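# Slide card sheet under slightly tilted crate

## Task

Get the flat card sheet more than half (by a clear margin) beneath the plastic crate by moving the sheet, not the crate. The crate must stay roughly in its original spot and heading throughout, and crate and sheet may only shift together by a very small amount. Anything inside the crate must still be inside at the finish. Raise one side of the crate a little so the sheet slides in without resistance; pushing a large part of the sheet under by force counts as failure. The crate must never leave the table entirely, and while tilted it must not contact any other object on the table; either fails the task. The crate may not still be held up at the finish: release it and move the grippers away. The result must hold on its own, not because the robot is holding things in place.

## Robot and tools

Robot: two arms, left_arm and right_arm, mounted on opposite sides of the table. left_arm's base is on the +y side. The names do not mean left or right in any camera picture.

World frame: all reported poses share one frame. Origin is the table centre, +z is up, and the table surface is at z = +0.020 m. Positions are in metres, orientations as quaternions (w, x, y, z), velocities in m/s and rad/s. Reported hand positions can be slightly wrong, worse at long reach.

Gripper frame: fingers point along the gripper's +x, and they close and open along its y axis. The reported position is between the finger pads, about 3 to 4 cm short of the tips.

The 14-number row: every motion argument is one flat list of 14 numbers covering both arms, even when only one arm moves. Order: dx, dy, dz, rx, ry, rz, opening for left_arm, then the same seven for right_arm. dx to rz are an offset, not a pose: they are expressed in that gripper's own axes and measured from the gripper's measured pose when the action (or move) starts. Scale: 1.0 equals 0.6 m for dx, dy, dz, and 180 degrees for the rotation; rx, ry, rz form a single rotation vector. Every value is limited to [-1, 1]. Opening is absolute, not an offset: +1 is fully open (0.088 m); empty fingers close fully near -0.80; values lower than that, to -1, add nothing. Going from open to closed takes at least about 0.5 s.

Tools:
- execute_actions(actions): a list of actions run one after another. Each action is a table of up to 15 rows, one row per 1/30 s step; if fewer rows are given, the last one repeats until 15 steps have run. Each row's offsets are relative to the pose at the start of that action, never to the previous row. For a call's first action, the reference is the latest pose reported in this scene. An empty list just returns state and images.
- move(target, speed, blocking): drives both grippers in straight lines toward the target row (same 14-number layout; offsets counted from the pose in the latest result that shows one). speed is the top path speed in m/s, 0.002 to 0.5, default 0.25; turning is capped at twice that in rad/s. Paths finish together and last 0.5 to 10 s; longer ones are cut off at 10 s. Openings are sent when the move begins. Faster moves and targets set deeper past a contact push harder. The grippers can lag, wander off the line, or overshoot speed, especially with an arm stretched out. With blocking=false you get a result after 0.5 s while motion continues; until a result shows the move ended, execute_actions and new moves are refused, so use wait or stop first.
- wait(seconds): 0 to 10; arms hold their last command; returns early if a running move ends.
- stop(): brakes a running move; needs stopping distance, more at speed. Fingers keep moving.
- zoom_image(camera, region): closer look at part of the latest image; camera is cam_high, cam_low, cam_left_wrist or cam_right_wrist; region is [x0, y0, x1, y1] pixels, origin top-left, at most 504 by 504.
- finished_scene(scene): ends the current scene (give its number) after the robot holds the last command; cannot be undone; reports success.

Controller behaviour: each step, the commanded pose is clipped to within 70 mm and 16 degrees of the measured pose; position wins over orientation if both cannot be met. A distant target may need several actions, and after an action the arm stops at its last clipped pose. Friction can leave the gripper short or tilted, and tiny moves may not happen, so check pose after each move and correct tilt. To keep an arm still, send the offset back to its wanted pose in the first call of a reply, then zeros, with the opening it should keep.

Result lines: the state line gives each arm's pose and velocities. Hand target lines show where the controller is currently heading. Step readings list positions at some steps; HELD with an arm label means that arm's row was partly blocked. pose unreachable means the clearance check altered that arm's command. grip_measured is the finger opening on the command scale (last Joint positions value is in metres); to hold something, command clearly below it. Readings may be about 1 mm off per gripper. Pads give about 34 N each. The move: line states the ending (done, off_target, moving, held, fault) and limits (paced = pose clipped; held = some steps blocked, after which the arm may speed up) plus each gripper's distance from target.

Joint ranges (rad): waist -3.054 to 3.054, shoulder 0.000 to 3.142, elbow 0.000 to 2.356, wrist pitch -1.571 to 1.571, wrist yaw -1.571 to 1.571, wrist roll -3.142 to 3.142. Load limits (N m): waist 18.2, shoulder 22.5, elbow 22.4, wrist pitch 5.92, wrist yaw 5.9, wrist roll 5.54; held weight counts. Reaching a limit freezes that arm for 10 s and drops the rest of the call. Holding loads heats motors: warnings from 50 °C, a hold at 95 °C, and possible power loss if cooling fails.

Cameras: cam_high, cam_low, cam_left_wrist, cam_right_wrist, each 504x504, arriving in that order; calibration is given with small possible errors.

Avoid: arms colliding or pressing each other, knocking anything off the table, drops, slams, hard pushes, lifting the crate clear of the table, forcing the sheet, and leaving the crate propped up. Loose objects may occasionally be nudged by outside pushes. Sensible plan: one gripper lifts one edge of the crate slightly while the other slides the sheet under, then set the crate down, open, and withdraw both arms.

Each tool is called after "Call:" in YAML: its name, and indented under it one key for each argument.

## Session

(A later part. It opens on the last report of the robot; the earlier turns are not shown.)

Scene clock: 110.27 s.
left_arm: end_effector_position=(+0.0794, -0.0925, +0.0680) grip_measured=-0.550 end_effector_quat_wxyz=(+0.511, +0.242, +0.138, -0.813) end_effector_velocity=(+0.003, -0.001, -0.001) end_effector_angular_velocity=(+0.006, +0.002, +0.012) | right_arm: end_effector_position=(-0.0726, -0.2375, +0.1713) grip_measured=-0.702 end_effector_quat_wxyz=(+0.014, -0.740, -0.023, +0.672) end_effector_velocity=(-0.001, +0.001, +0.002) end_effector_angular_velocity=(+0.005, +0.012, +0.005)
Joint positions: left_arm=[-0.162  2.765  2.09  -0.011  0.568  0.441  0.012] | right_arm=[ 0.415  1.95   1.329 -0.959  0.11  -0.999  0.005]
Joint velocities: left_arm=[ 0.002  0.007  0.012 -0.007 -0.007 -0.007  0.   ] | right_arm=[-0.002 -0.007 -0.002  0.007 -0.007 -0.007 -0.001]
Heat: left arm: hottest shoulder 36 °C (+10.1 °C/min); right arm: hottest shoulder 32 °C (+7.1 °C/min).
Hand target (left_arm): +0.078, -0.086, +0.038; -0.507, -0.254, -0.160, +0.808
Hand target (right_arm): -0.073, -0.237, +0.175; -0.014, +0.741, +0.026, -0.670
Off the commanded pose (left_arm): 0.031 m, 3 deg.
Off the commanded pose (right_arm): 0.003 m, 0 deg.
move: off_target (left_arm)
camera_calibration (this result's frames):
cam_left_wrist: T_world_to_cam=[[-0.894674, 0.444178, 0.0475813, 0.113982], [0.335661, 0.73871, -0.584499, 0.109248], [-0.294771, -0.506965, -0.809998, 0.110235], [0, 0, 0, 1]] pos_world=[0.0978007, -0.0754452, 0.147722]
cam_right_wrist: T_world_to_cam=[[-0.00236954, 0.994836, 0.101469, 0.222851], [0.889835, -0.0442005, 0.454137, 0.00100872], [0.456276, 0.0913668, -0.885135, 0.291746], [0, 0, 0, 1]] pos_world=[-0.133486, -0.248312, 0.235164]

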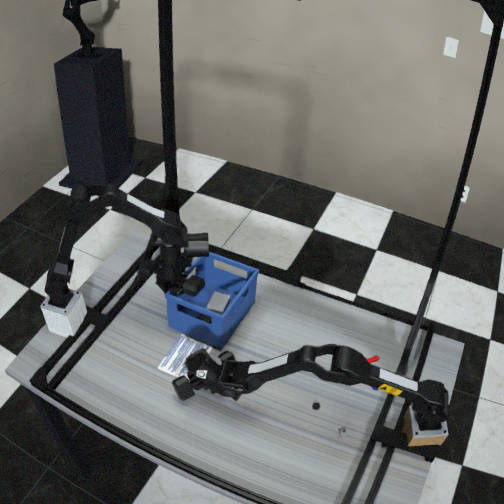

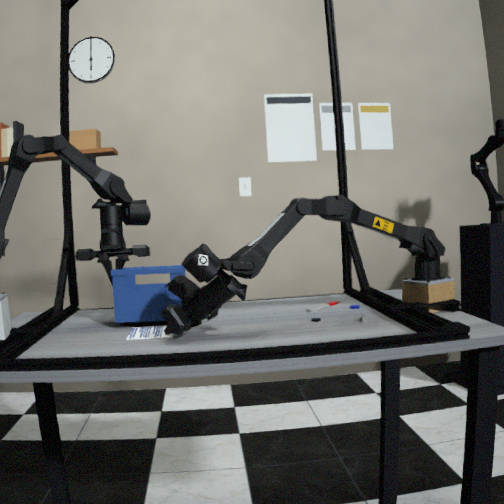

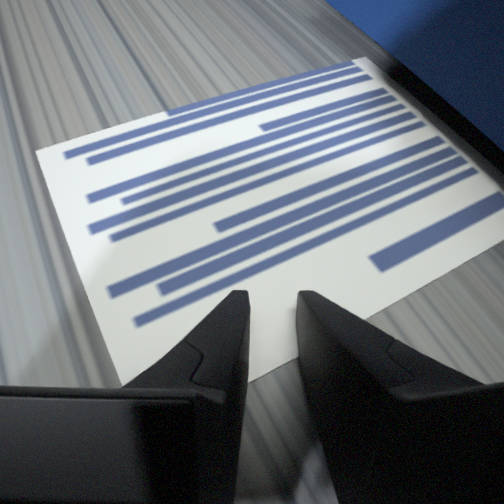

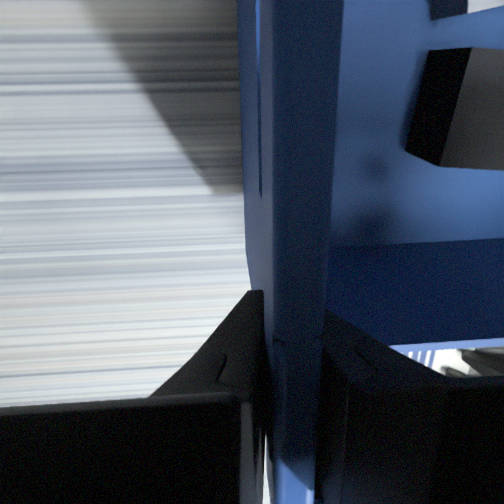

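Call:
move:
  target: [0.04,-0.132,-0.03,0,0.02,0,-0.55,-0.005,0,0,0,0,0,-1]
  speed: 0.05

Call:
move:
  target: [-0.04,0,0.065,0,0,0,-0.55,-0.005,0,0,0,0,0,-1]
  speed: 0.06

Scene clock: 115.70 s.
left_arm: end_effector_position=(+0.0150, -0.0814, +0.0635) grip_measured=-0.552 end_effector_quat_wxyz=(+0.520, +0.252, +0.126, -0.806) end_effector_velocity=(+0.001, -0.000, -0.001) end_effector_angular_velocity=(+0.002, -0.008, +0.019) | right_arm: end_effector_position=(-0.0724, -0.2383, +0.1706) grip_measured=-0.702 end_effector_quat_wxyz=(+0.013, -0.740, -0.019, +0.672) end_effector_velocity=(+0.000, -0.001, +0.001) end_effector_angular_velocity=(-0.005, +0.005, -0.010)
Joint positions: left_arm=[-0.284  2.668  1.856  0.175  0.443  0.376  0.012] | right_arm=[ 0.414  1.952  1.329 -0.962  0.105 -0.996  0.005]
Joint velocities: left_arm=[-0.002 -0.002 -0.007  0.007 -0.022 -0.007 -0.   ] | right_arm=[-0.002 -0.002  0.002 -0.007 -0.007  0.007 -0.   ]
Heat: left arm: hottest shoulder 36 °C (+8.0 °C/min); right arm: hottest shoulder 32 °C (+7.0 °C/min).
Hand target (left_arm): +0.004, -0.068, +0.039; -0.507, -0.266, -0.155, +0.805
Hand target (right_arm): -0.073, -0.238, +0.174; -0.014, +0.740, +0.023, -0.672
Off the commanded pose (left_arm): 0.031 m, 4 deg.
Off the commanded pose (right_arm): 0.004 m, 0 deg.
move: off_target (left_arm)
camera_calibration (this result's frames):
cam_left_wrist: T_world_to_cam=[[-0.90092, 0.433837, 0.0113372, 0.0533087], [0.347166, 0.73612, -0.581035, 0.119448], [-0.26042, -0.519531, -0.813799, 0.0918824], [0, 0, 0, 1]] pos_world=[0.0304867, -0.0633196, 0.143573]
cam_right_wrist: T_world_to_cam=[[0.00198652, 0.995432, 0.0954504, 0.225166], [0.890301, -0.0452257, 0.45312, 0.0011089], [0.455367, 0.0840795, -0.886325, 0.289527], [0, 0, 0, 1]] pos_world=[-0.133276, -0.24843, 0.23462]

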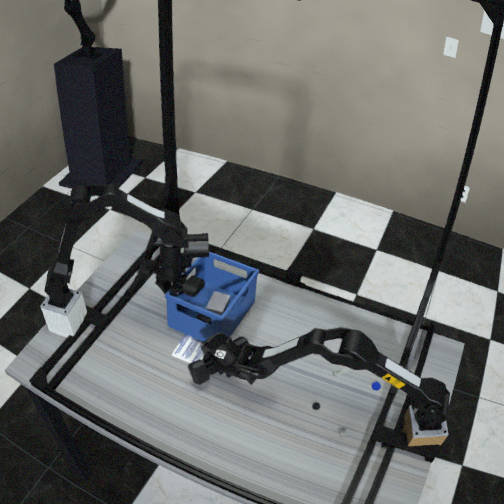

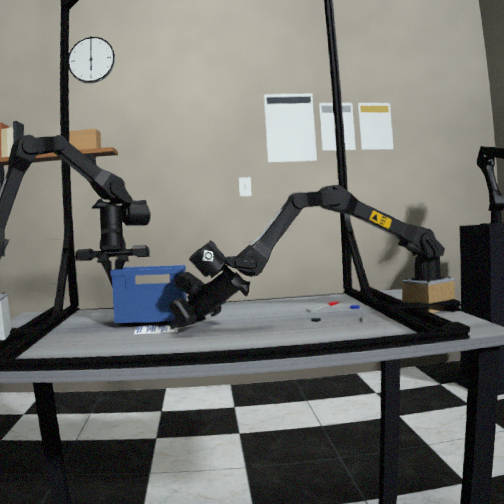

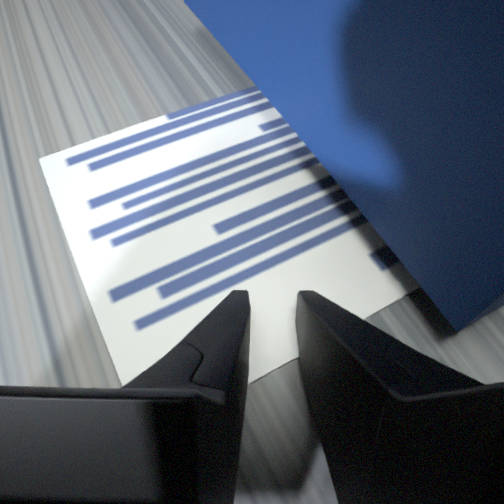

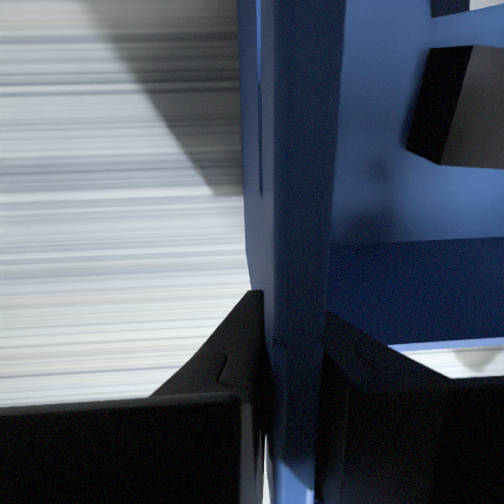

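Scene clock: 116.83 s.
left_arm: end_effector_position=(+0.0135, -0.0787, +0.0944) grip_measured=-0.550 end_effector_quat_wxyz=(+0.517, +0.257, +0.136, -0.805) end_effector_velocity=(-0.003, +0.003, -0.003) end_effector_angular_velocity=(+0.029, +0.024, +0.004) | right_arm: end_effector_position=(-0.0724, -0.2390, +0.1702) grip_measured=-0.702 end_effector_quat_wxyz=(+0.012, -0.739, -0.016, +0.673) end_effector_velocity=(+0.002, -0.001, +0.000) end_effector_angular_velocity=(-0.011, +0.002, -0.000)
Joint positions: left_arm=[-0.286  2.59   1.856  0.075  0.441  0.376  0.012] | right_arm=[ 0.413  1.953  1.328 -0.964  0.101 -0.993  0.005]
Joint velocities: left_arm=[-0.002 -0.002 -0.002 -0.022  0.007 -0.022  0.   ] | right_arm=[-0.007 -0.002 -0.002 -0.007 -0.007 -0.007  0.   ]
Heat: left arm: hottest shoulder 37 °C (+9.0 °C/min); right arm: hottest shoulder 32 °C (+7.0 °C/min).
Hand target (left_arm): +0.013, -0.081, +0.109; -0.520, -0.252, -0.126, +0.806
Hand target (right_arm): -0.073, -0.239, +0.174; -0.013, +0.740, +0.019, -0.672
Off the commanded pose (left_arm): 0.015 m, 1 deg.
Off the commanded pose (right_arm): 0.003 m, 0 deg.
move: off_target (left_arm)
camera_calibration (this result's frames):
cam_left_wrist: T_world_to_cam=[[-0.900558, 0.434148, 0.0226108, 0.049333], [0.34677, 0.748731, -0.564936, 0.135389], [-0.262195, -0.500916, -0.824825, 0.120589], [0, 0, 0, 1]] pos_world=[0.0290959, -0.0623834, 0.174835]
cam_right_wrist: T_world_to_cam=[[0.0060529, 0.995861, 0.0906839, 0.227139], [0.891152, -0.0465135, 0.451314, 0.00133833], [0.453664, 0.0780814, -0.887746, 0.287926], [0, 0, 0, 1]] pos_world=[-0.133189, -0.248618, 0.234403]

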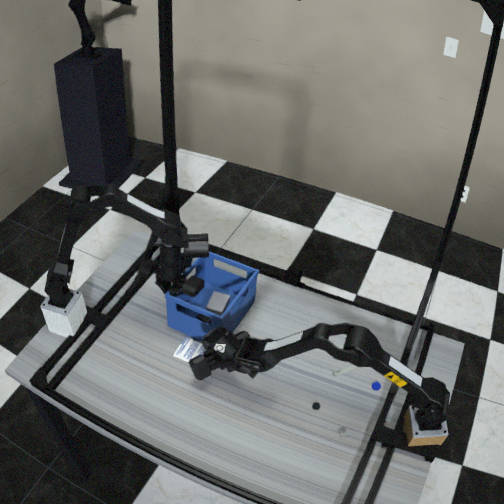

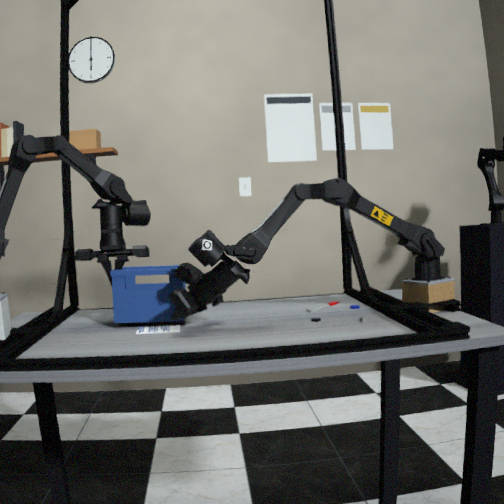

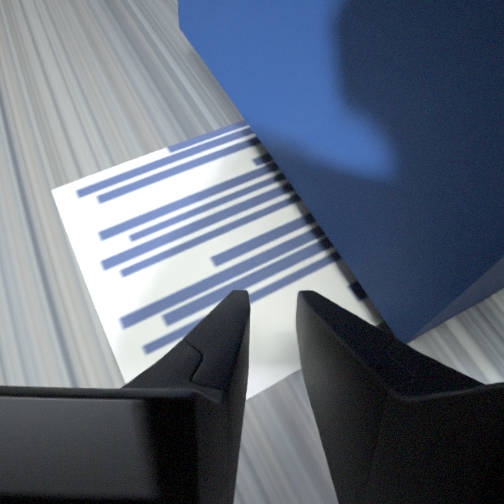

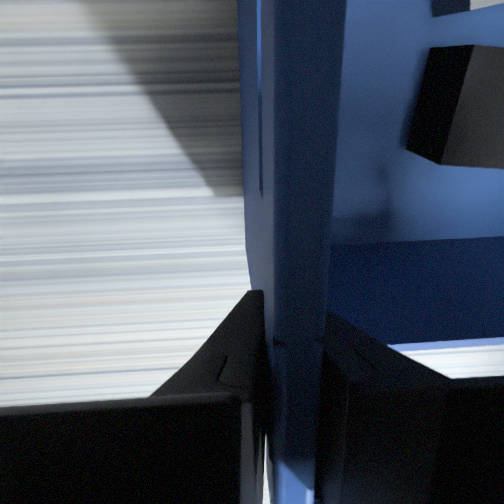

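Call:
move:
  target: [-0.02,0.055,-0.01,0.037,0,-0.055,-0.6,-0.015,-0.01,0,0,0.01,-0.03,-1]
  speed: 0.06

Call:
move:
  target: [0.045,0,-0.07,0,0.02,0,-0.6,-0.005,0,0,0,0,0,-1]
  speed: 0.04

Scene clock: 121.77 s.
left_arm: end_effector_position=(+0.0482, -0.0798, +0.1038) grip_measured=-0.600 end_effector_quat_wxyz=(+0.432, +0.273, +0.110, -0.852) end_effector_velocity=(+0.000, +0.001, -0.005) end_effector_angular_velocity=(+0.022, +0.006, -0.007) | right_arm: end_effector_position=(-0.0722, -0.2401, +0.1669) grip_measured=-0.700 end_effector_quat_wxyz=(+0.021, -0.750, -0.032, +0.661) end_effector_velocity=(+0.001, -0.002, +0.000) end_effector_angular_velocity=(-0.011, +0.001, +0.005)
Joint positions: left_arm=[-0.187  2.687  2.123 -0.227  0.664  0.617  0.01 ] | right_arm=[ 0.434  1.947  1.302 -0.934  0.146 -0.984  0.005]
Joint velocities: left_arm=[ 0.002  0.017  0.027 -0.037  0.007  0.007 -0.   ] | right_arm=[-0.002 -0.002 -0.002 -0.007 -0.007 -0.007  0.   ]
Heat: left arm: hottest shoulder 38 °C (+9.0 °C/min); right arm: hottest shoulder 33 °C (+7.0 °C/min).
Hand target (left_arm): +0.049, -0.081, +0.097; -0.429, -0.275, -0.110, +0.853
Hand target (right_arm): -0.073, -0.233, +0.180; -0.045, +0.748, +0.050, -0.660
Off the commanded pose (left_arm): 0.006 m, 0 deg.
Off the commanded pose (right_arm): 0.014 m, 3 deg.
move: off_target (right_arm)
camera_calibration (this result's frames):
cam_left_wrist: T_world_to_cam=[[-0.795056, 0.606191, 0.0204303, 0.0897315], [0.493667, 0.666309, -0.558861, 0.115191], [-0.35239, -0.434241, -0.829009, 0.147045], [0, 0, 0, 1]] pos_world=[0.0662924, -0.0672948, 0.184444]
cam_right_wrist: T_world_to_cam=[[-0.00899884, 0.992214, 0.124222, 0.220942], [0.877019, -0.0518465, 0.477651, -0.00406231], [0.480372, 0.113244, -0.869723, 0.292324], [0, 0, 0, 1]] pos_world=[-0.134874, -0.252536, 0.228736]

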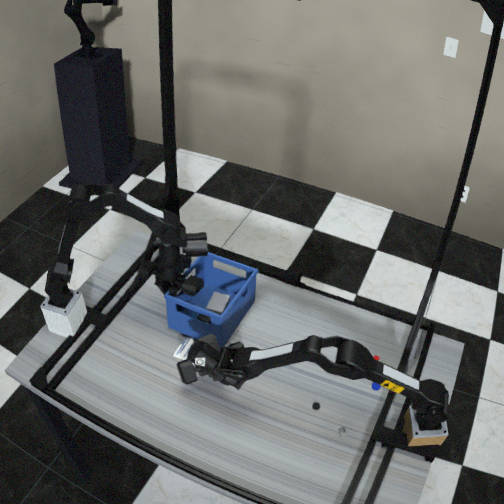

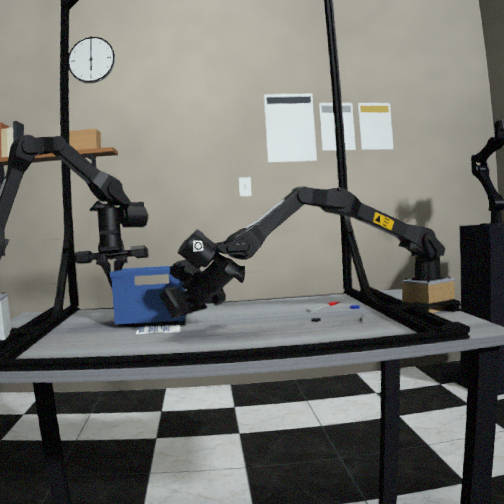

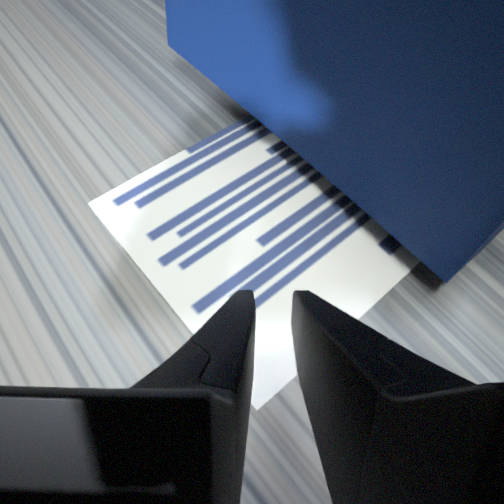

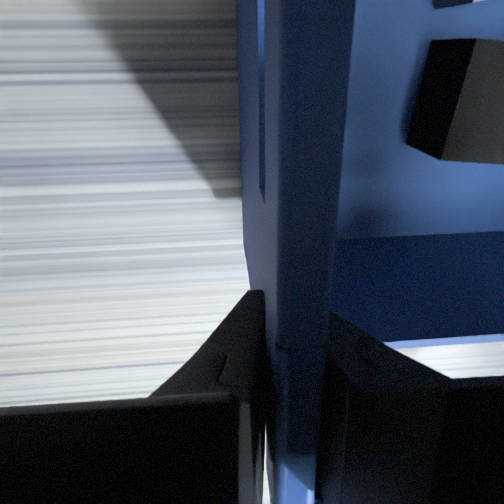

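Scene clock: 123.23 s.
left_arm: end_effector_position=(+0.0515, -0.0815, +0.0719) grip_measured=-0.600 end_effector_quat_wxyz=(+0.432, +0.292, +0.114, -0.846) end_effector_velocity=(-0.003, +0.001, -0.002) end_effector_angular_velocity=(+0.012, +0.004, -0.012) | right_arm: end_effector_position=(-0.0721, -0.2412, +0.1660) grip_measured=-0.702 end_effector_quat_wxyz=(+0.019, -0.748, -0.028, +0.662) end_effector_velocity=(+0.001, -0.002, +0.000) end_effector_angular_velocity=(-0.011, +0.001, +0.005)
Joint positions: left_arm=[-0.188  2.761  2.166 -0.229  0.634  0.645  0.01 ] | right_arm=[ 0.432  1.949  1.301 -0.936  0.138 -0.982  0.005]
Joint velocities: left_arm=[-0.002  0.007  0.012 -0.022  0.007  0.007 -0.   ] | right_arm=[-0.002 -0.002 -0.002 -0.007 -0.007 -0.007 -0.   ]
Heat: left arm: hottest shoulder 38 °C (+8.1 °C/min); right arm: hottest shoulder 33 °C (+7.1 °C/min).
Hand target (left_arm): +0.051, -0.079, +0.054; -0.429, -0.300, -0.123, +0.843
Hand target (right_arm): -0.073, -0.240, +0.170; -0.020, +0.750, +0.032, -0.661
Off the commanded pose (left_arm): 0.018 m, 1 deg.
Off the commanded pose (right_arm): 0.004 m, 1 deg.
move: off_target (left_arm)
camera_calibration (this result's frames):
cam_left_wrist: T_world_to_cam=[[-0.797576, 0.603137, 0.00989246, 0.0947068], [0.508827, 0.68149, -0.525991, 0.0949603], [-0.323987, -0.414484, -0.850432, 0.122682], [0, 0, 0, 1]] pos_world=[0.0669647, -0.070986, 0.153344]
cam_right_wrist: T_world_to_cam=[[-0.00464751, 0.993211, 0.116233, 0.224067], [0.878792, -0.0514093, 0.474429, -0.0030503], [0.477183, 0.10435, -0.872587, 0.289713], [0, 0, 0, 1]] pos_world=[-0.134524, -0.252934, 0.228203]

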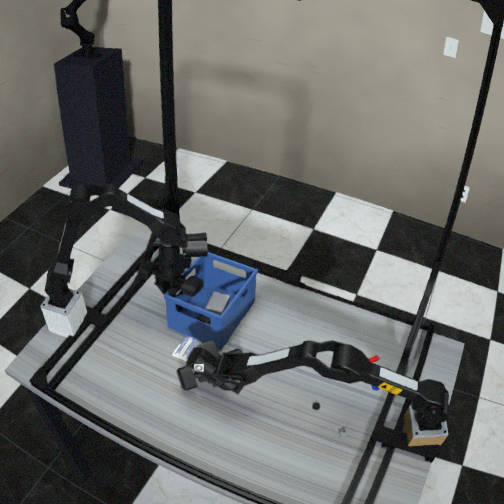

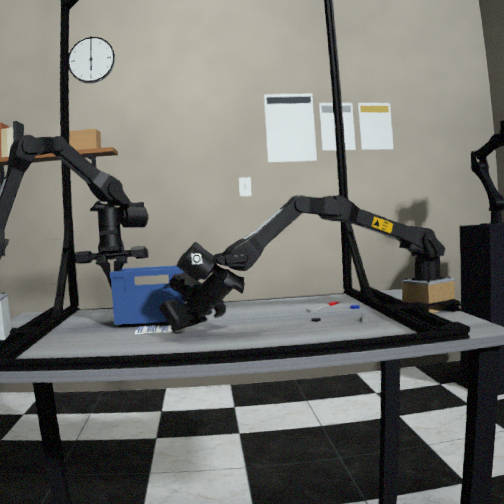

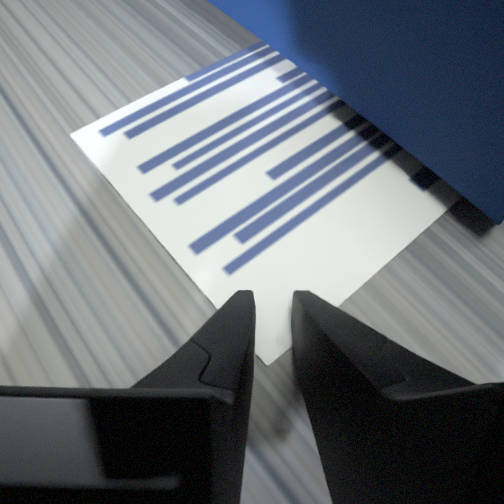

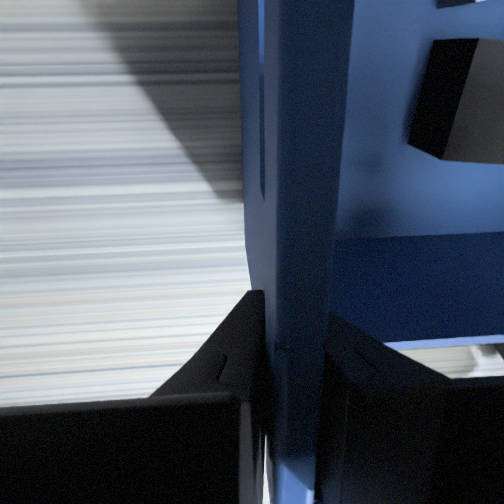

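Call:
move:
  target: [0.015,0,-0.02,0,0,0,-0.6,-0.038,-0.022,0,0,0.01,0,-1]
  speed: 0.03

Call:
move:
  target: [0.078,-0.102,0.003,0,0.01,0,-0.6,-0.005,0,0,0,0,0,-1]
  speed: 0.05

Scene clock: 128.70 s.
left_arm: end_effector_position=(+0.0519, -0.0852, +0.0735) grip_measured=-0.600 end_effector_quat_wxyz=(+0.435, +0.289, +0.102, -0.847) end_effector_velocity=(+0.006, +0.002, -0.005) end_effector_angular_velocity=(+0.024, -0.026, +0.024) | right_arm: end_effector_position=(-0.0738, -0.2368, +0.1798) grip_measured=-0.702 end_effector_quat_wxyz=(+0.006, -0.759, -0.018, +0.650) end_effector_velocity=(+0.001, +0.005, +0.003) end_effector_angular_velocity=(+0.011, -0.002, -0.014)
Joint positions: left_arm=[-0.188  2.767  2.169 -0.201  0.636  0.645  0.01 ] | right_arm=[ 0.433  1.981  1.404 -1.052  0.147 -0.981  0.005]
Joint velocities: left_arm=[ 0.002 -0.002 -0.002 -0.022 -0.037  0.007 -0.   ] | right_arm=[-0.007  0.002  0.017 -0.007  0.007  0.007 -0.   ]
Heat: left arm: hottest shoulder 37 °C (+5.0 °C/min); right arm: hottest shoulder 33 °C (+6.0 °C/min).
Hand target (left_arm): +0.052, -0.082, +0.057; -0.432, -0.292, -0.114, +0.846
Hand target (right_arm): -0.075, -0.230, +0.190; -0.020, +0.758, +0.028, -0.651
Off the commanded pose (left_arm): 0.017 m, 1 deg.
Off the commanded pose (right_arm): 0.012 m, 2 deg.
move: off_target (left_arm, right_arm)
camera_calibration (this result's frames):
cam_left_wrist: T_world_to_cam=[[-0.796285, 0.604849, -0.00939813, 0.0986908], [0.51284, 0.666752, -0.540774, 0.0977524], [-0.32082, -0.43543, -0.841115, 0.119989], [0, 0, 0, 1]] pos_world=[0.0669497, -0.0726227, 0.154714]
cam_right_wrist: T_world_to_cam=[[-0.00869978, 0.996456, 0.0836622, 0.224412], [0.862449, -0.034865, 0.504942, -0.0106634], [0.50607, 0.0765472, -0.859089, 0.295224], [0, 0, 0, 1]] pos_world=[-0.138255, -0.246587, 0.240233]

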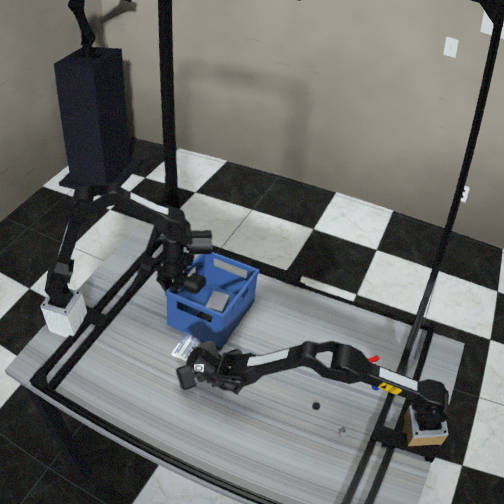

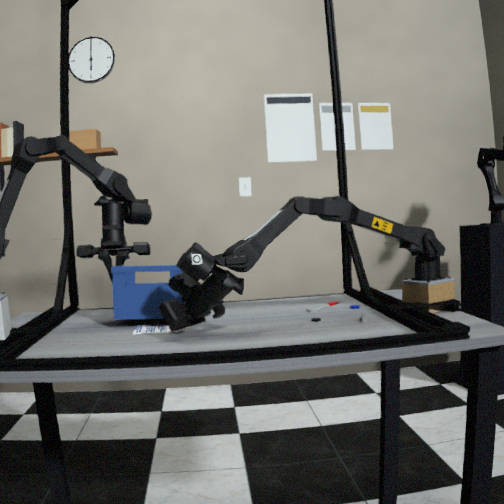

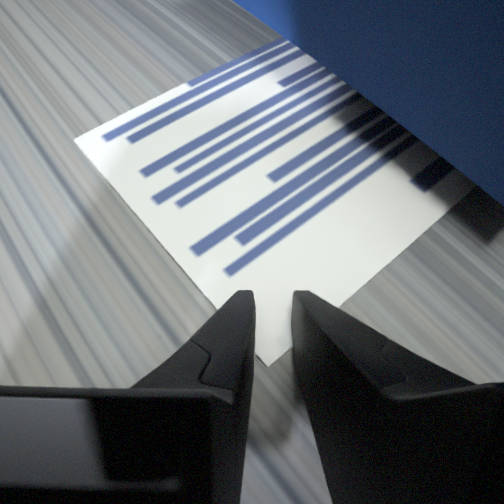

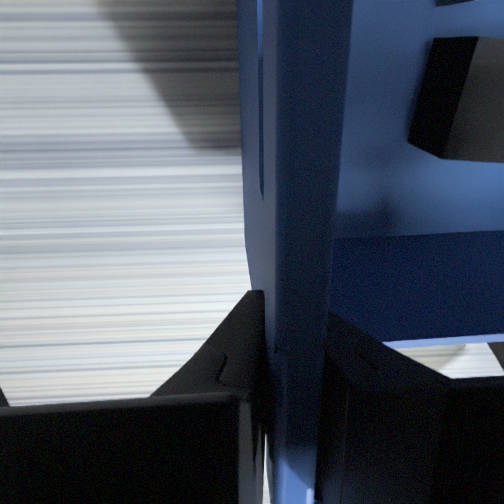

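Scene clock: 130.53 s.
left_arm: end_effector_position=(-0.0070, -0.0925, +0.0659) grip_measured=-0.602 end_effector_quat_wxyz=(+0.446, +0.290, +0.084, -0.843) end_effector_velocity=(+0.001, -0.000, -0.001) end_effector_angular_velocity=(+0.009, +0.001, +0.027) | right_arm: end_effector_position=(-0.0739, -0.2379, +0.1786) grip_measured=-0.702 end_effector_quat_wxyz=(+0.004, -0.759, -0.015, +0.651) end_effector_velocity=(-0.001, -0.003, -0.000) end_effector_angular_velocity=(-0.017, +0.014, -0.011)
Joint positions: left_arm=[-0.301  2.742  2.058 -0.028  0.533  0.556  0.01 ] | right_arm=[ 0.432  1.984  1.403 -1.054  0.141 -0.981  0.005]
Joint velocities: left_arm=[-0.002 -0.002 -0.007  0.007 -0.022 -0.022 -0.   ] | right_arm=[-0.002 -0.002 -0.002 -0.007 -0.022  0.007 -0.   ]
Heat: left arm: hottest shoulder 38 °C (+6.0 °C/min); right arm: hottest shoulder 33 °C (+6.0 °C/min).
Hand target (left_arm): -0.019, -0.081, +0.044; -0.433, -0.301, -0.108, +0.842
Hand target (right_arm): -0.074, -0.237, +0.183; -0.006, +0.759, +0.018, -0.650
Off the commanded pose (left_arm): 0.028 m, 3 deg.
Off the commanded pose (right_arm): 0.004 m, 0 deg.
move: off_target (left_arm)
camera_calibration (this result's frames):
cam_left_wrist: T_world_to_cam=[[-0.803093, 0.593897, -0.0482486, 0.0576747], [0.516793, 0.653943, -0.552524, 0.128367], [-0.29659, -0.468663, -0.832099, 0.0880527], [0, 0, 0, 1]] pos_world=[0.00609481, -0.0769302, 0.146977]
cam_right_wrist: T_world_to_cam=[[-0.00660478, 0.997105, 0.0757557, 0.227299], [0.863563, -0.0325102, 0.503192, -0.00906061], [0.504198, 0.0687433, -0.860848, 0.292678], [0, 0, 0, 1]] pos_world=[-0.138242, -0.247055, 0.239291]

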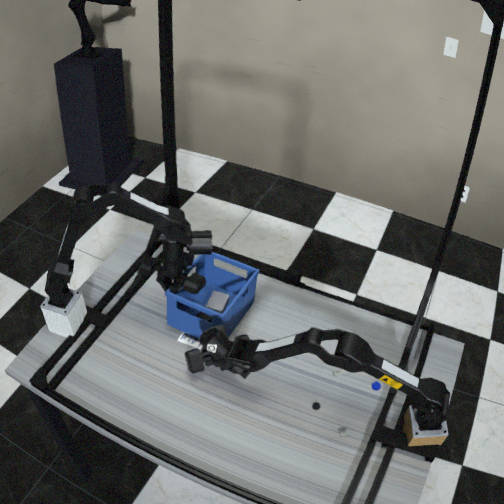

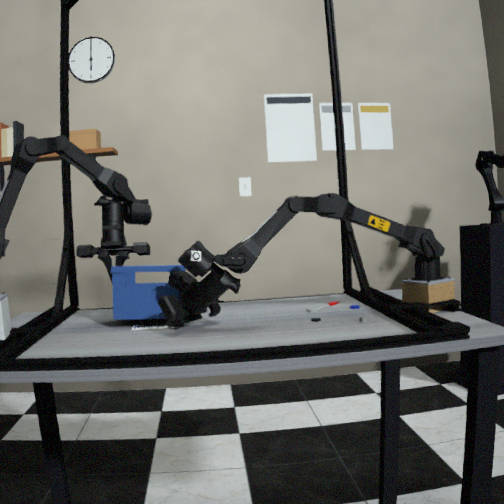

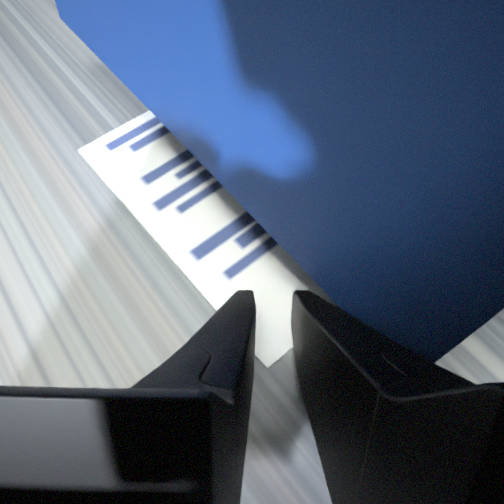

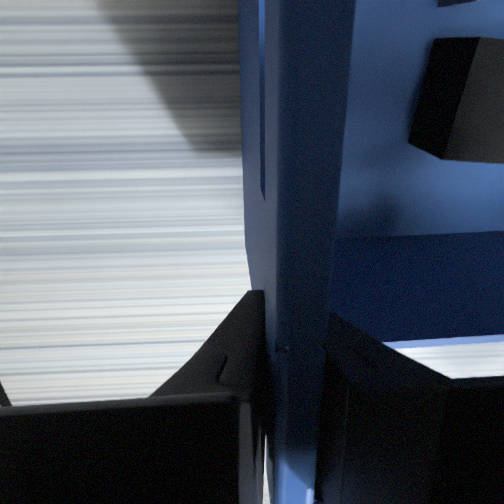

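Lift left, lower crate, release.

Call:
move:
  target: [-0.035,0.008,0.04,0,0,0,-0.6,-0.005,0,0,0,0,0,-1]
  speed: 0.05

Call:
move:
  target: [-0.2,0.03,0.03,0,0,0,-0.6,0.042,0,-0.015,0,-0.04,0,-1]
  speed: 0.07

Call:
move:
  target: [0,0,0,0,0,0,-0.6,0,0,0,0,0,0,0.2]

Call:
move:
  target: [-0.15,0,0,0,0,0,-0.6,-0.2,0,0,0,0,0,0.2]
  speed: 0.15

Scene clock: 135.73 s.
left_arm: end_effector_position=(-0.0047, -0.0896, +0.0848) grip_measured=-0.600 end_effector_quat_wxyz=(+0.445, +0.292, +0.093, -0.842) end_effector_velocity=(-0.001, +0.004, -0.005) end_effector_angular_velocity=(+0.030, +0.003, +0.007) | right_arm: end_effector_position=(-0.0743, -0.2386, +0.1782) grip_measured=-0.702 end_effector_quat_wxyz=(+0.003, -0.758, -0.012, +0.652) end_effector_velocity=(-0.001, -0.003, -0.000) end_effector_angular_velocity=(-0.017, +0.014, -0.011)
Joint positions: left_arm=[-0.297  2.696  2.057 -0.092  0.535  0.556  0.01 ] | right_arm=[ 0.432  1.985  1.403 -1.055  0.135 -0.978  0.005]
Joint velocities: left_arm=[-0.002 -0.002 -0.007 -0.022 -0.007 -0.007 -0.   ] | right_arm=[-0.002 -0.002 -0.002 -0.007 -0.022  0.007 -0.   ]
Heat: left arm: hottest shoulder 38 °C (+6.0 °C/min); right arm: hottest shoulder 34 °C (+6.0 °C/min).
Hand target (left_arm): -0.004, -0.091, +0.098; -0.446, -0.290, -0.084, +0.843
Hand target (right_arm): -0.074, -0.238, +0.182; -0.004, +0.759, +0.015, -0.651
Off the commanded pose (left_arm): 0.013 m, 1 deg.
Off the commanded pose (right_arm): 0.003 m, 0 deg.
move: off_target (left_arm)
camera_calibration (this result's frames):
cam_left_wrist: T_world_to_cam=[[-0.804802, 0.592556, -0.0342363, 0.057378], [0.513184, 0.6657, -0.541744, 0.135802], [-0.298222, -0.453566, -0.839846, 0.107838], [0, 0, 0, 1]] pos_world=[0.00864599, -0.0754917, 0.166101]
cam_right_wrist: T_world_to_cam=[[-0.00263525, 0.997449, 0.0713386, 0.229141], [0.865033, -0.0335176, 0.500594, -0.00820207], [0.501708, 0.0630294, -0.862738, 0.291287], [0, 0, 0, 1]] pos_world=[-0.138442, -0.247191, 0.239064]

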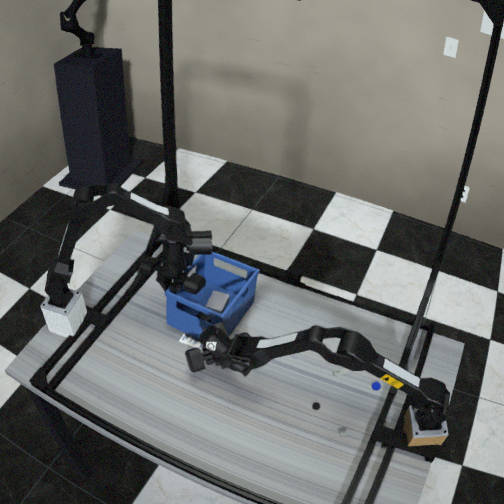

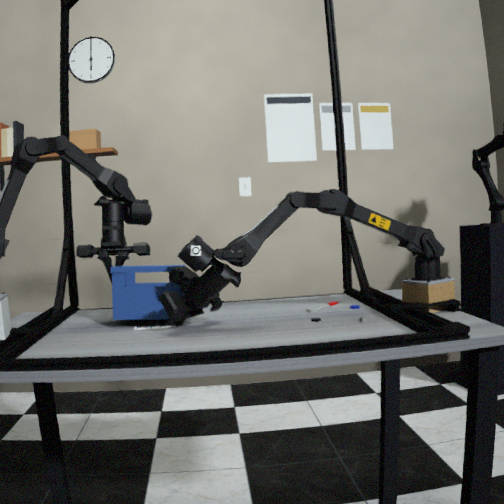

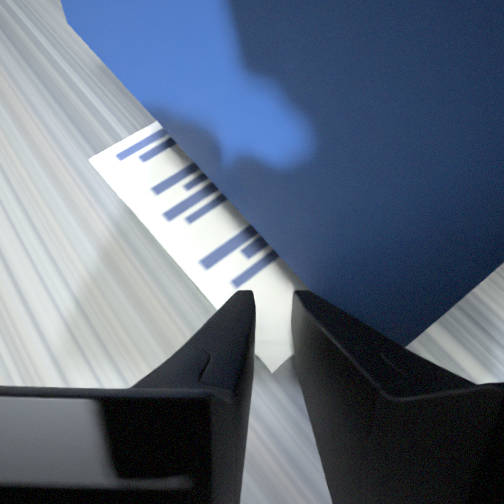

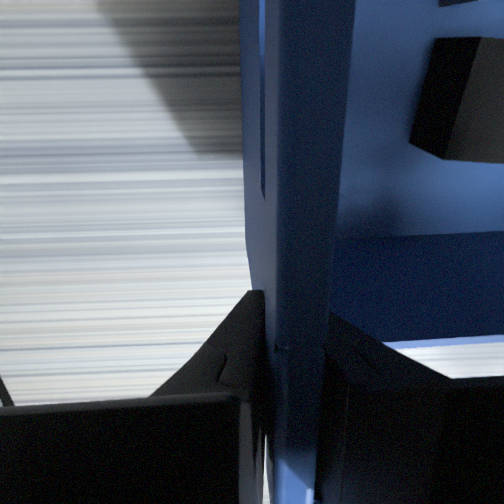

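Scene clock: 137.87 s.
left_arm: end_effector_position=(+0.0552, -0.0279, +0.1624) grip_measured=-0.600 end_effector_quat_wxyz=(+0.445, +0.294, +0.099, -0.841) end_effector_velocity=(+0.000, +0.008, -0.009) end_effector_angular_velocity=(+0.045, +0.010, +0.012) | right_arm: end_effector_position=(-0.0618, -0.2389, +0.1541) grip_measured=-0.703 end_effector_quat_wxyz=(+0.000, -0.722, -0.013, +0.691) end_effector_velocity=(-0.002, -0.001, +0.001) end_effector_angular_velocity=(-0.005, +0.023, +0.005)
Joint positions: left_arm=[-0.162  2.364  1.77  -0.209  0.63   0.665  0.01 ] | right_arm=[ 0.364  1.951  1.259 -0.885  0.047 -1.055  0.005]
Joint velocities: left_arm=[ 0.002 -0.007 -0.027 -0.022 -0.007 -0.007  0.   ] | right_arm=[-0.002 -0.007 -0.007  0.007 -0.022 -0.007 -0.   ]
Heat: left arm: hottest shoulder 39 °C (+6.0 °C/min); right arm: hottest shoulder 34 °C (+6.0 °C/min).
Hand target (left_arm): +0.055, -0.025, +0.170; -0.444, -0.293, -0.093, +0.841
Hand target (right_arm): -0.062, -0.238, +0.154; -0.003, +0.716, +0.012, -0.698
Off the commanded pose (left_arm): 0.009 m, 1 deg.
Off the commanded pose (right_arm): 0.001 m, 1 deg.
move: off_target (left_arm)
camera_calibration (this result's frames):
cam_left_wrist: T_world_to_cam=[[-0.807364, 0.589502, -0.0255085, 0.0702965], [0.509004, 0.673947, -0.535453, 0.105508], [-0.298459, -0.44529, -0.84418, 0.219813], [0, 0, 0, 1]] pos_world=[0.068656, -0.0146664, 0.24385]
cam_right_wrist: T_world_to_cam=[[-0.00177547, 0.997732, 0.0672819, 0.232026], [0.912907, -0.0258449, 0.407348, 0.012158], [0.408163, 0.0621454, -0.910791, 0.265737], [0, 0, 0, 1]] pos_world=[-0.119151, -0.2477, 0.221467]

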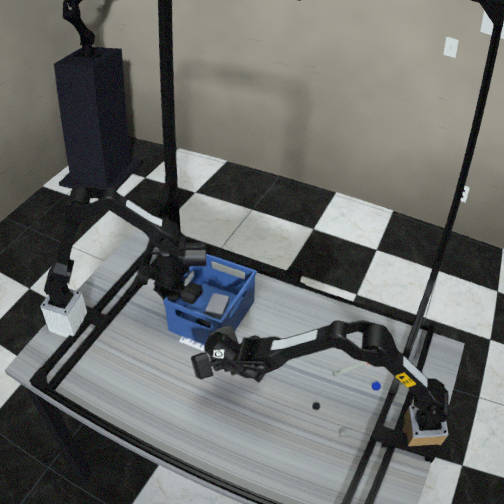

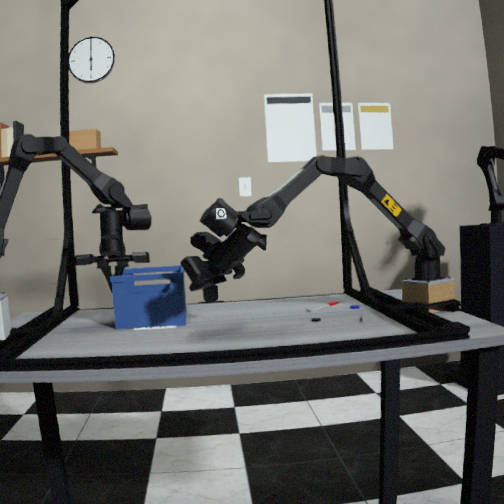

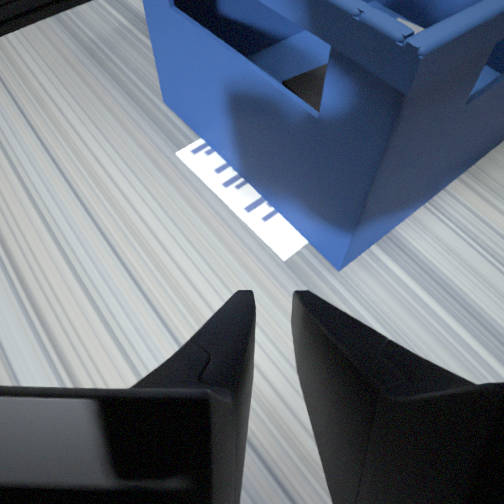

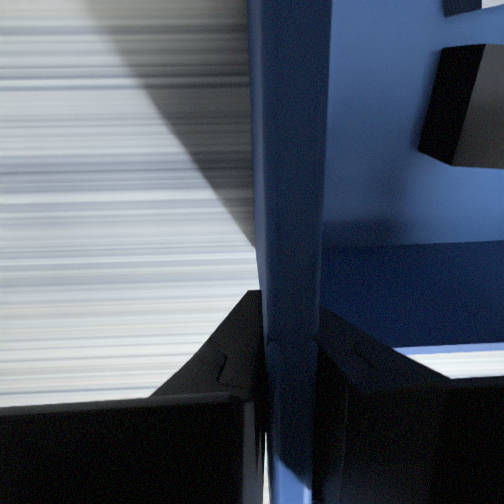

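Scene clock: 138.60 s.
left_arm: end_effector_position=(+0.0552, -0.0278, +0.1625) grip_measured=-0.600 end_effector_quat_wxyz=(+0.445, +0.294, +0.099, -0.841) end_effector_velocity=(-0.003, +0.001, -0.000) end_effector_angular_velocity=(+0.015, +0.022, +0.005) | right_arm: end_effector_position=(-0.0622, -0.2385, +0.1541) grip_measured=+0.198 end_effector_quat_wxyz=(+0.001, -0.722, -0.013, +0.692) end_effector_velocity=(+0.004, -0.004, +0.000) end_effector_angular_velocity=(-0.015, -0.017, -0.010)
Joint positions: left_arm=[-0.162  2.363  1.77  -0.209  0.63   0.665  0.01 ] | right_arm=[ 0.364  1.951  1.259 -0.882  0.046 -1.056  0.049]
Joint velocities: left_arm=[-0.002 -0.002 -0.002 -0.007  0.007 -0.022 -0.   ] | right_arm=[-0.002 -0.002 -0.002 -0.022  0.007  0.007  0.001]
Heat: left arm: hottest shoulder 39 °C (+6.0 °C/min); right arm: hottest shoulder 34 °C (+6.0 °C/min).
Hand target (left_arm): +0.055, -0.028, +0.163; -0.445, -0.293, -0.098, +0.841
Hand target (right_arm): -0.062, -0.239, +0.154; +0.000, +0.722, +0.013, -0.691
Off the commanded pose (left_arm): 0.000 m, 0 deg.
Off the commanded pose (right_arm): 0.001 m, 0 deg.
move: done
camera_calibration (this result's frames):
cam_left_wrist: T_world_to_cam=[[-0.807364, 0.589502, -0.0255085, 0.0702438], [0.509004, 0.673947, -0.535453, 0.105509], [-0.298459, -0.44529, -0.84418, 0.219899], [0, 0, 0, 1]] pos_world=[0.0686386, -0.0145979, 0.243922]
cam_right_wrist: T_world_to_cam=[[-0.00199064, 0.997616, 0.0689848, 0.231309], [0.913866, -0.0261939, 0.405171, 0.0128903], [0.406012, 0.0638494, -0.911635, 0.266285], [0, 0, 0, 1]] pos_world=[-0.119434, -0.247422, 0.221575]

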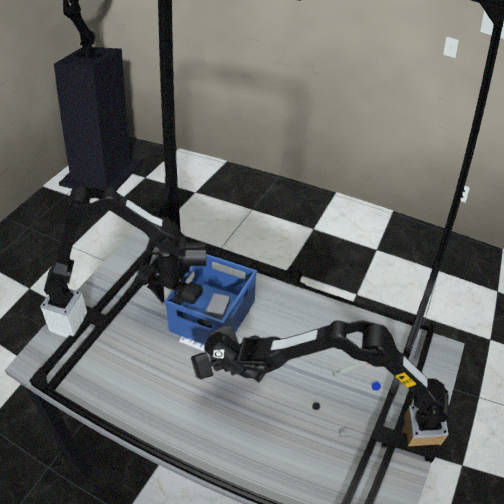

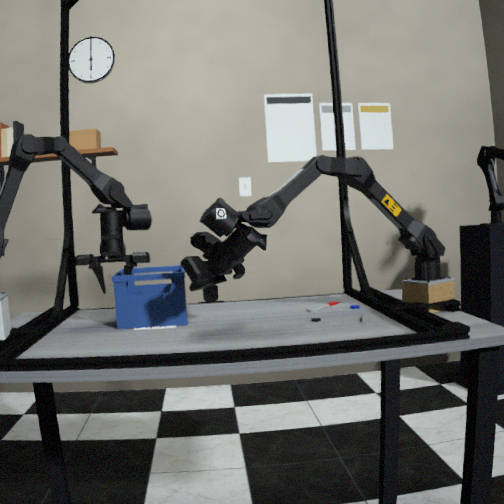

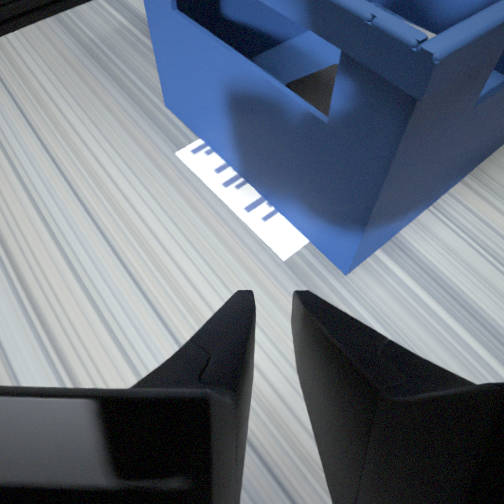

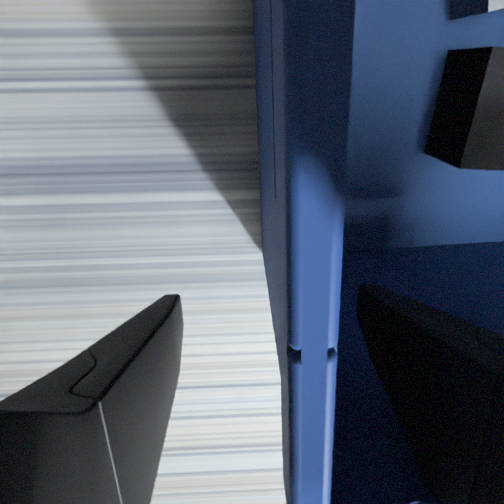

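Scene clock: 139.97 s.
left_arm: end_effector_position=(+0.0954, +0.0307, +0.2085) grip_measured=-0.600 end_effector_quat_wxyz=(+0.444, +0.294, +0.105, -0.840) end_effector_velocity=(-0.002, +0.003, -0.005) end_effector_angular_velocity=(+0.030, +0.009, +0.007) | right_arm: end_effector_position=(-0.0650, -0.2412, +0.2712) grip_measured=+0.200 end_effector_quat_wxyz=(-0.003, -0.723, -0.012, +0.691) end_effector_velocity=(+0.002, -0.000, -0.000) end_effector_angular_velocity=(-0.011, +0.002, +0.015)
Joint positions: left_arm=[-0.043  2.148  1.616 -0.35   0.706  0.774  0.01 ] | right_arm=[ 0.374  1.853  1.606 -1.336  0.045 -1.047  0.049]
Joint velocities: left_arm=[-0.002  0.002 -0.002 -0.022 -0.007 -0.007 -0.   ] | right_arm=[-0.007  0.002  0.002 -0.007 -0.007 -0.022 -0.   ]
Heat: left arm: hottest shoulder 40 °C (+7.0 °C/min); right arm: hottest shoulder 34 °C (+6.0 °C/min).
Hand target (left_arm): +0.095, +0.034, +0.215; -0.444, -0.294, -0.099, +0.840
Hand target (right_arm): -0.066, -0.241, +0.274; -0.001, +0.722, +0.013, -0.692
Off the commanded pose (left_arm): 0.007 m, 1 deg.
Off the commanded pose (right_arm): 0.004 m, 0 deg.
move: done
camera_calibration (this result's frames):
cam_left_wrist: T_world_to_cam=[[-0.809784, 0.586505, -0.0162094, 0.0677996], [0.504487, 0.681905, -0.529621, 0.0692187], [-0.299572, -0.437056, -0.848079, 0.297428], [0, 0, 0, 1]] pos_world=[0.109084, 0.0430274, 0.290001]
cam_right_wrist: T_world_to_cam=[[-0.00449451, 0.998061, 0.0620813, 0.227703], [0.912573, -0.0212912, 0.40836, -0.031811], [0.408889, 0.0584891, -0.910708, 0.372979], [0, 0, 0, 1]] pos_world=[-0.122454, -0.249754, 0.338529]

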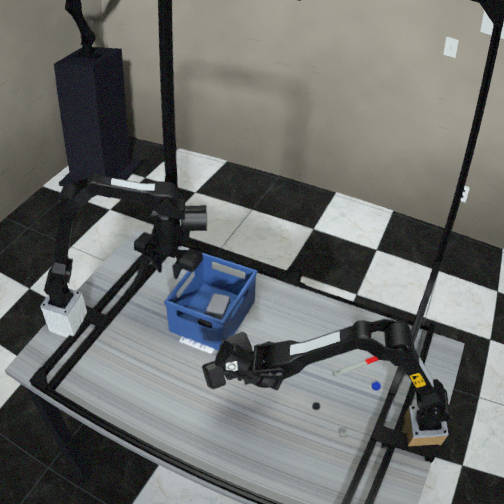

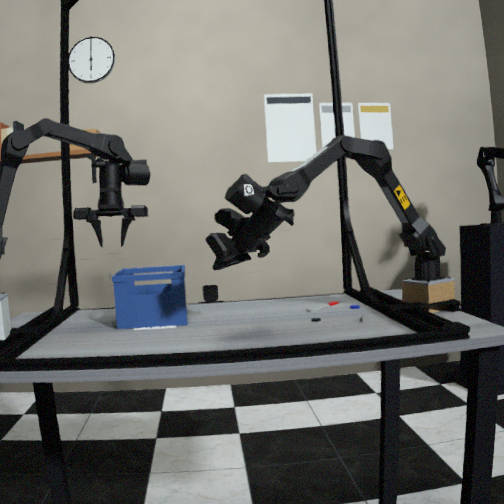

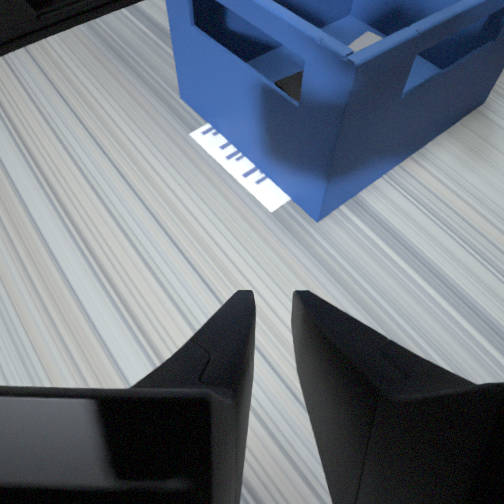

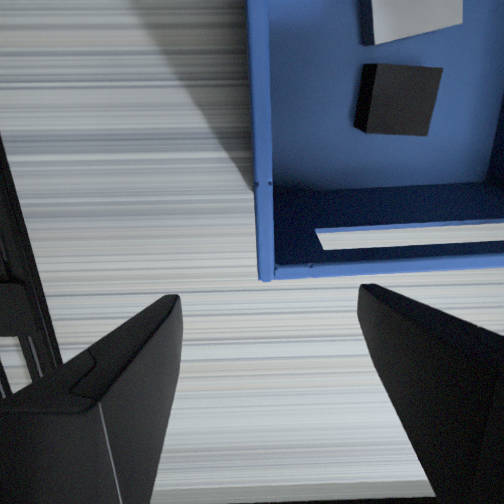

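Call:
finished_scene:
  scene: 1

The scene is finished: the task was done.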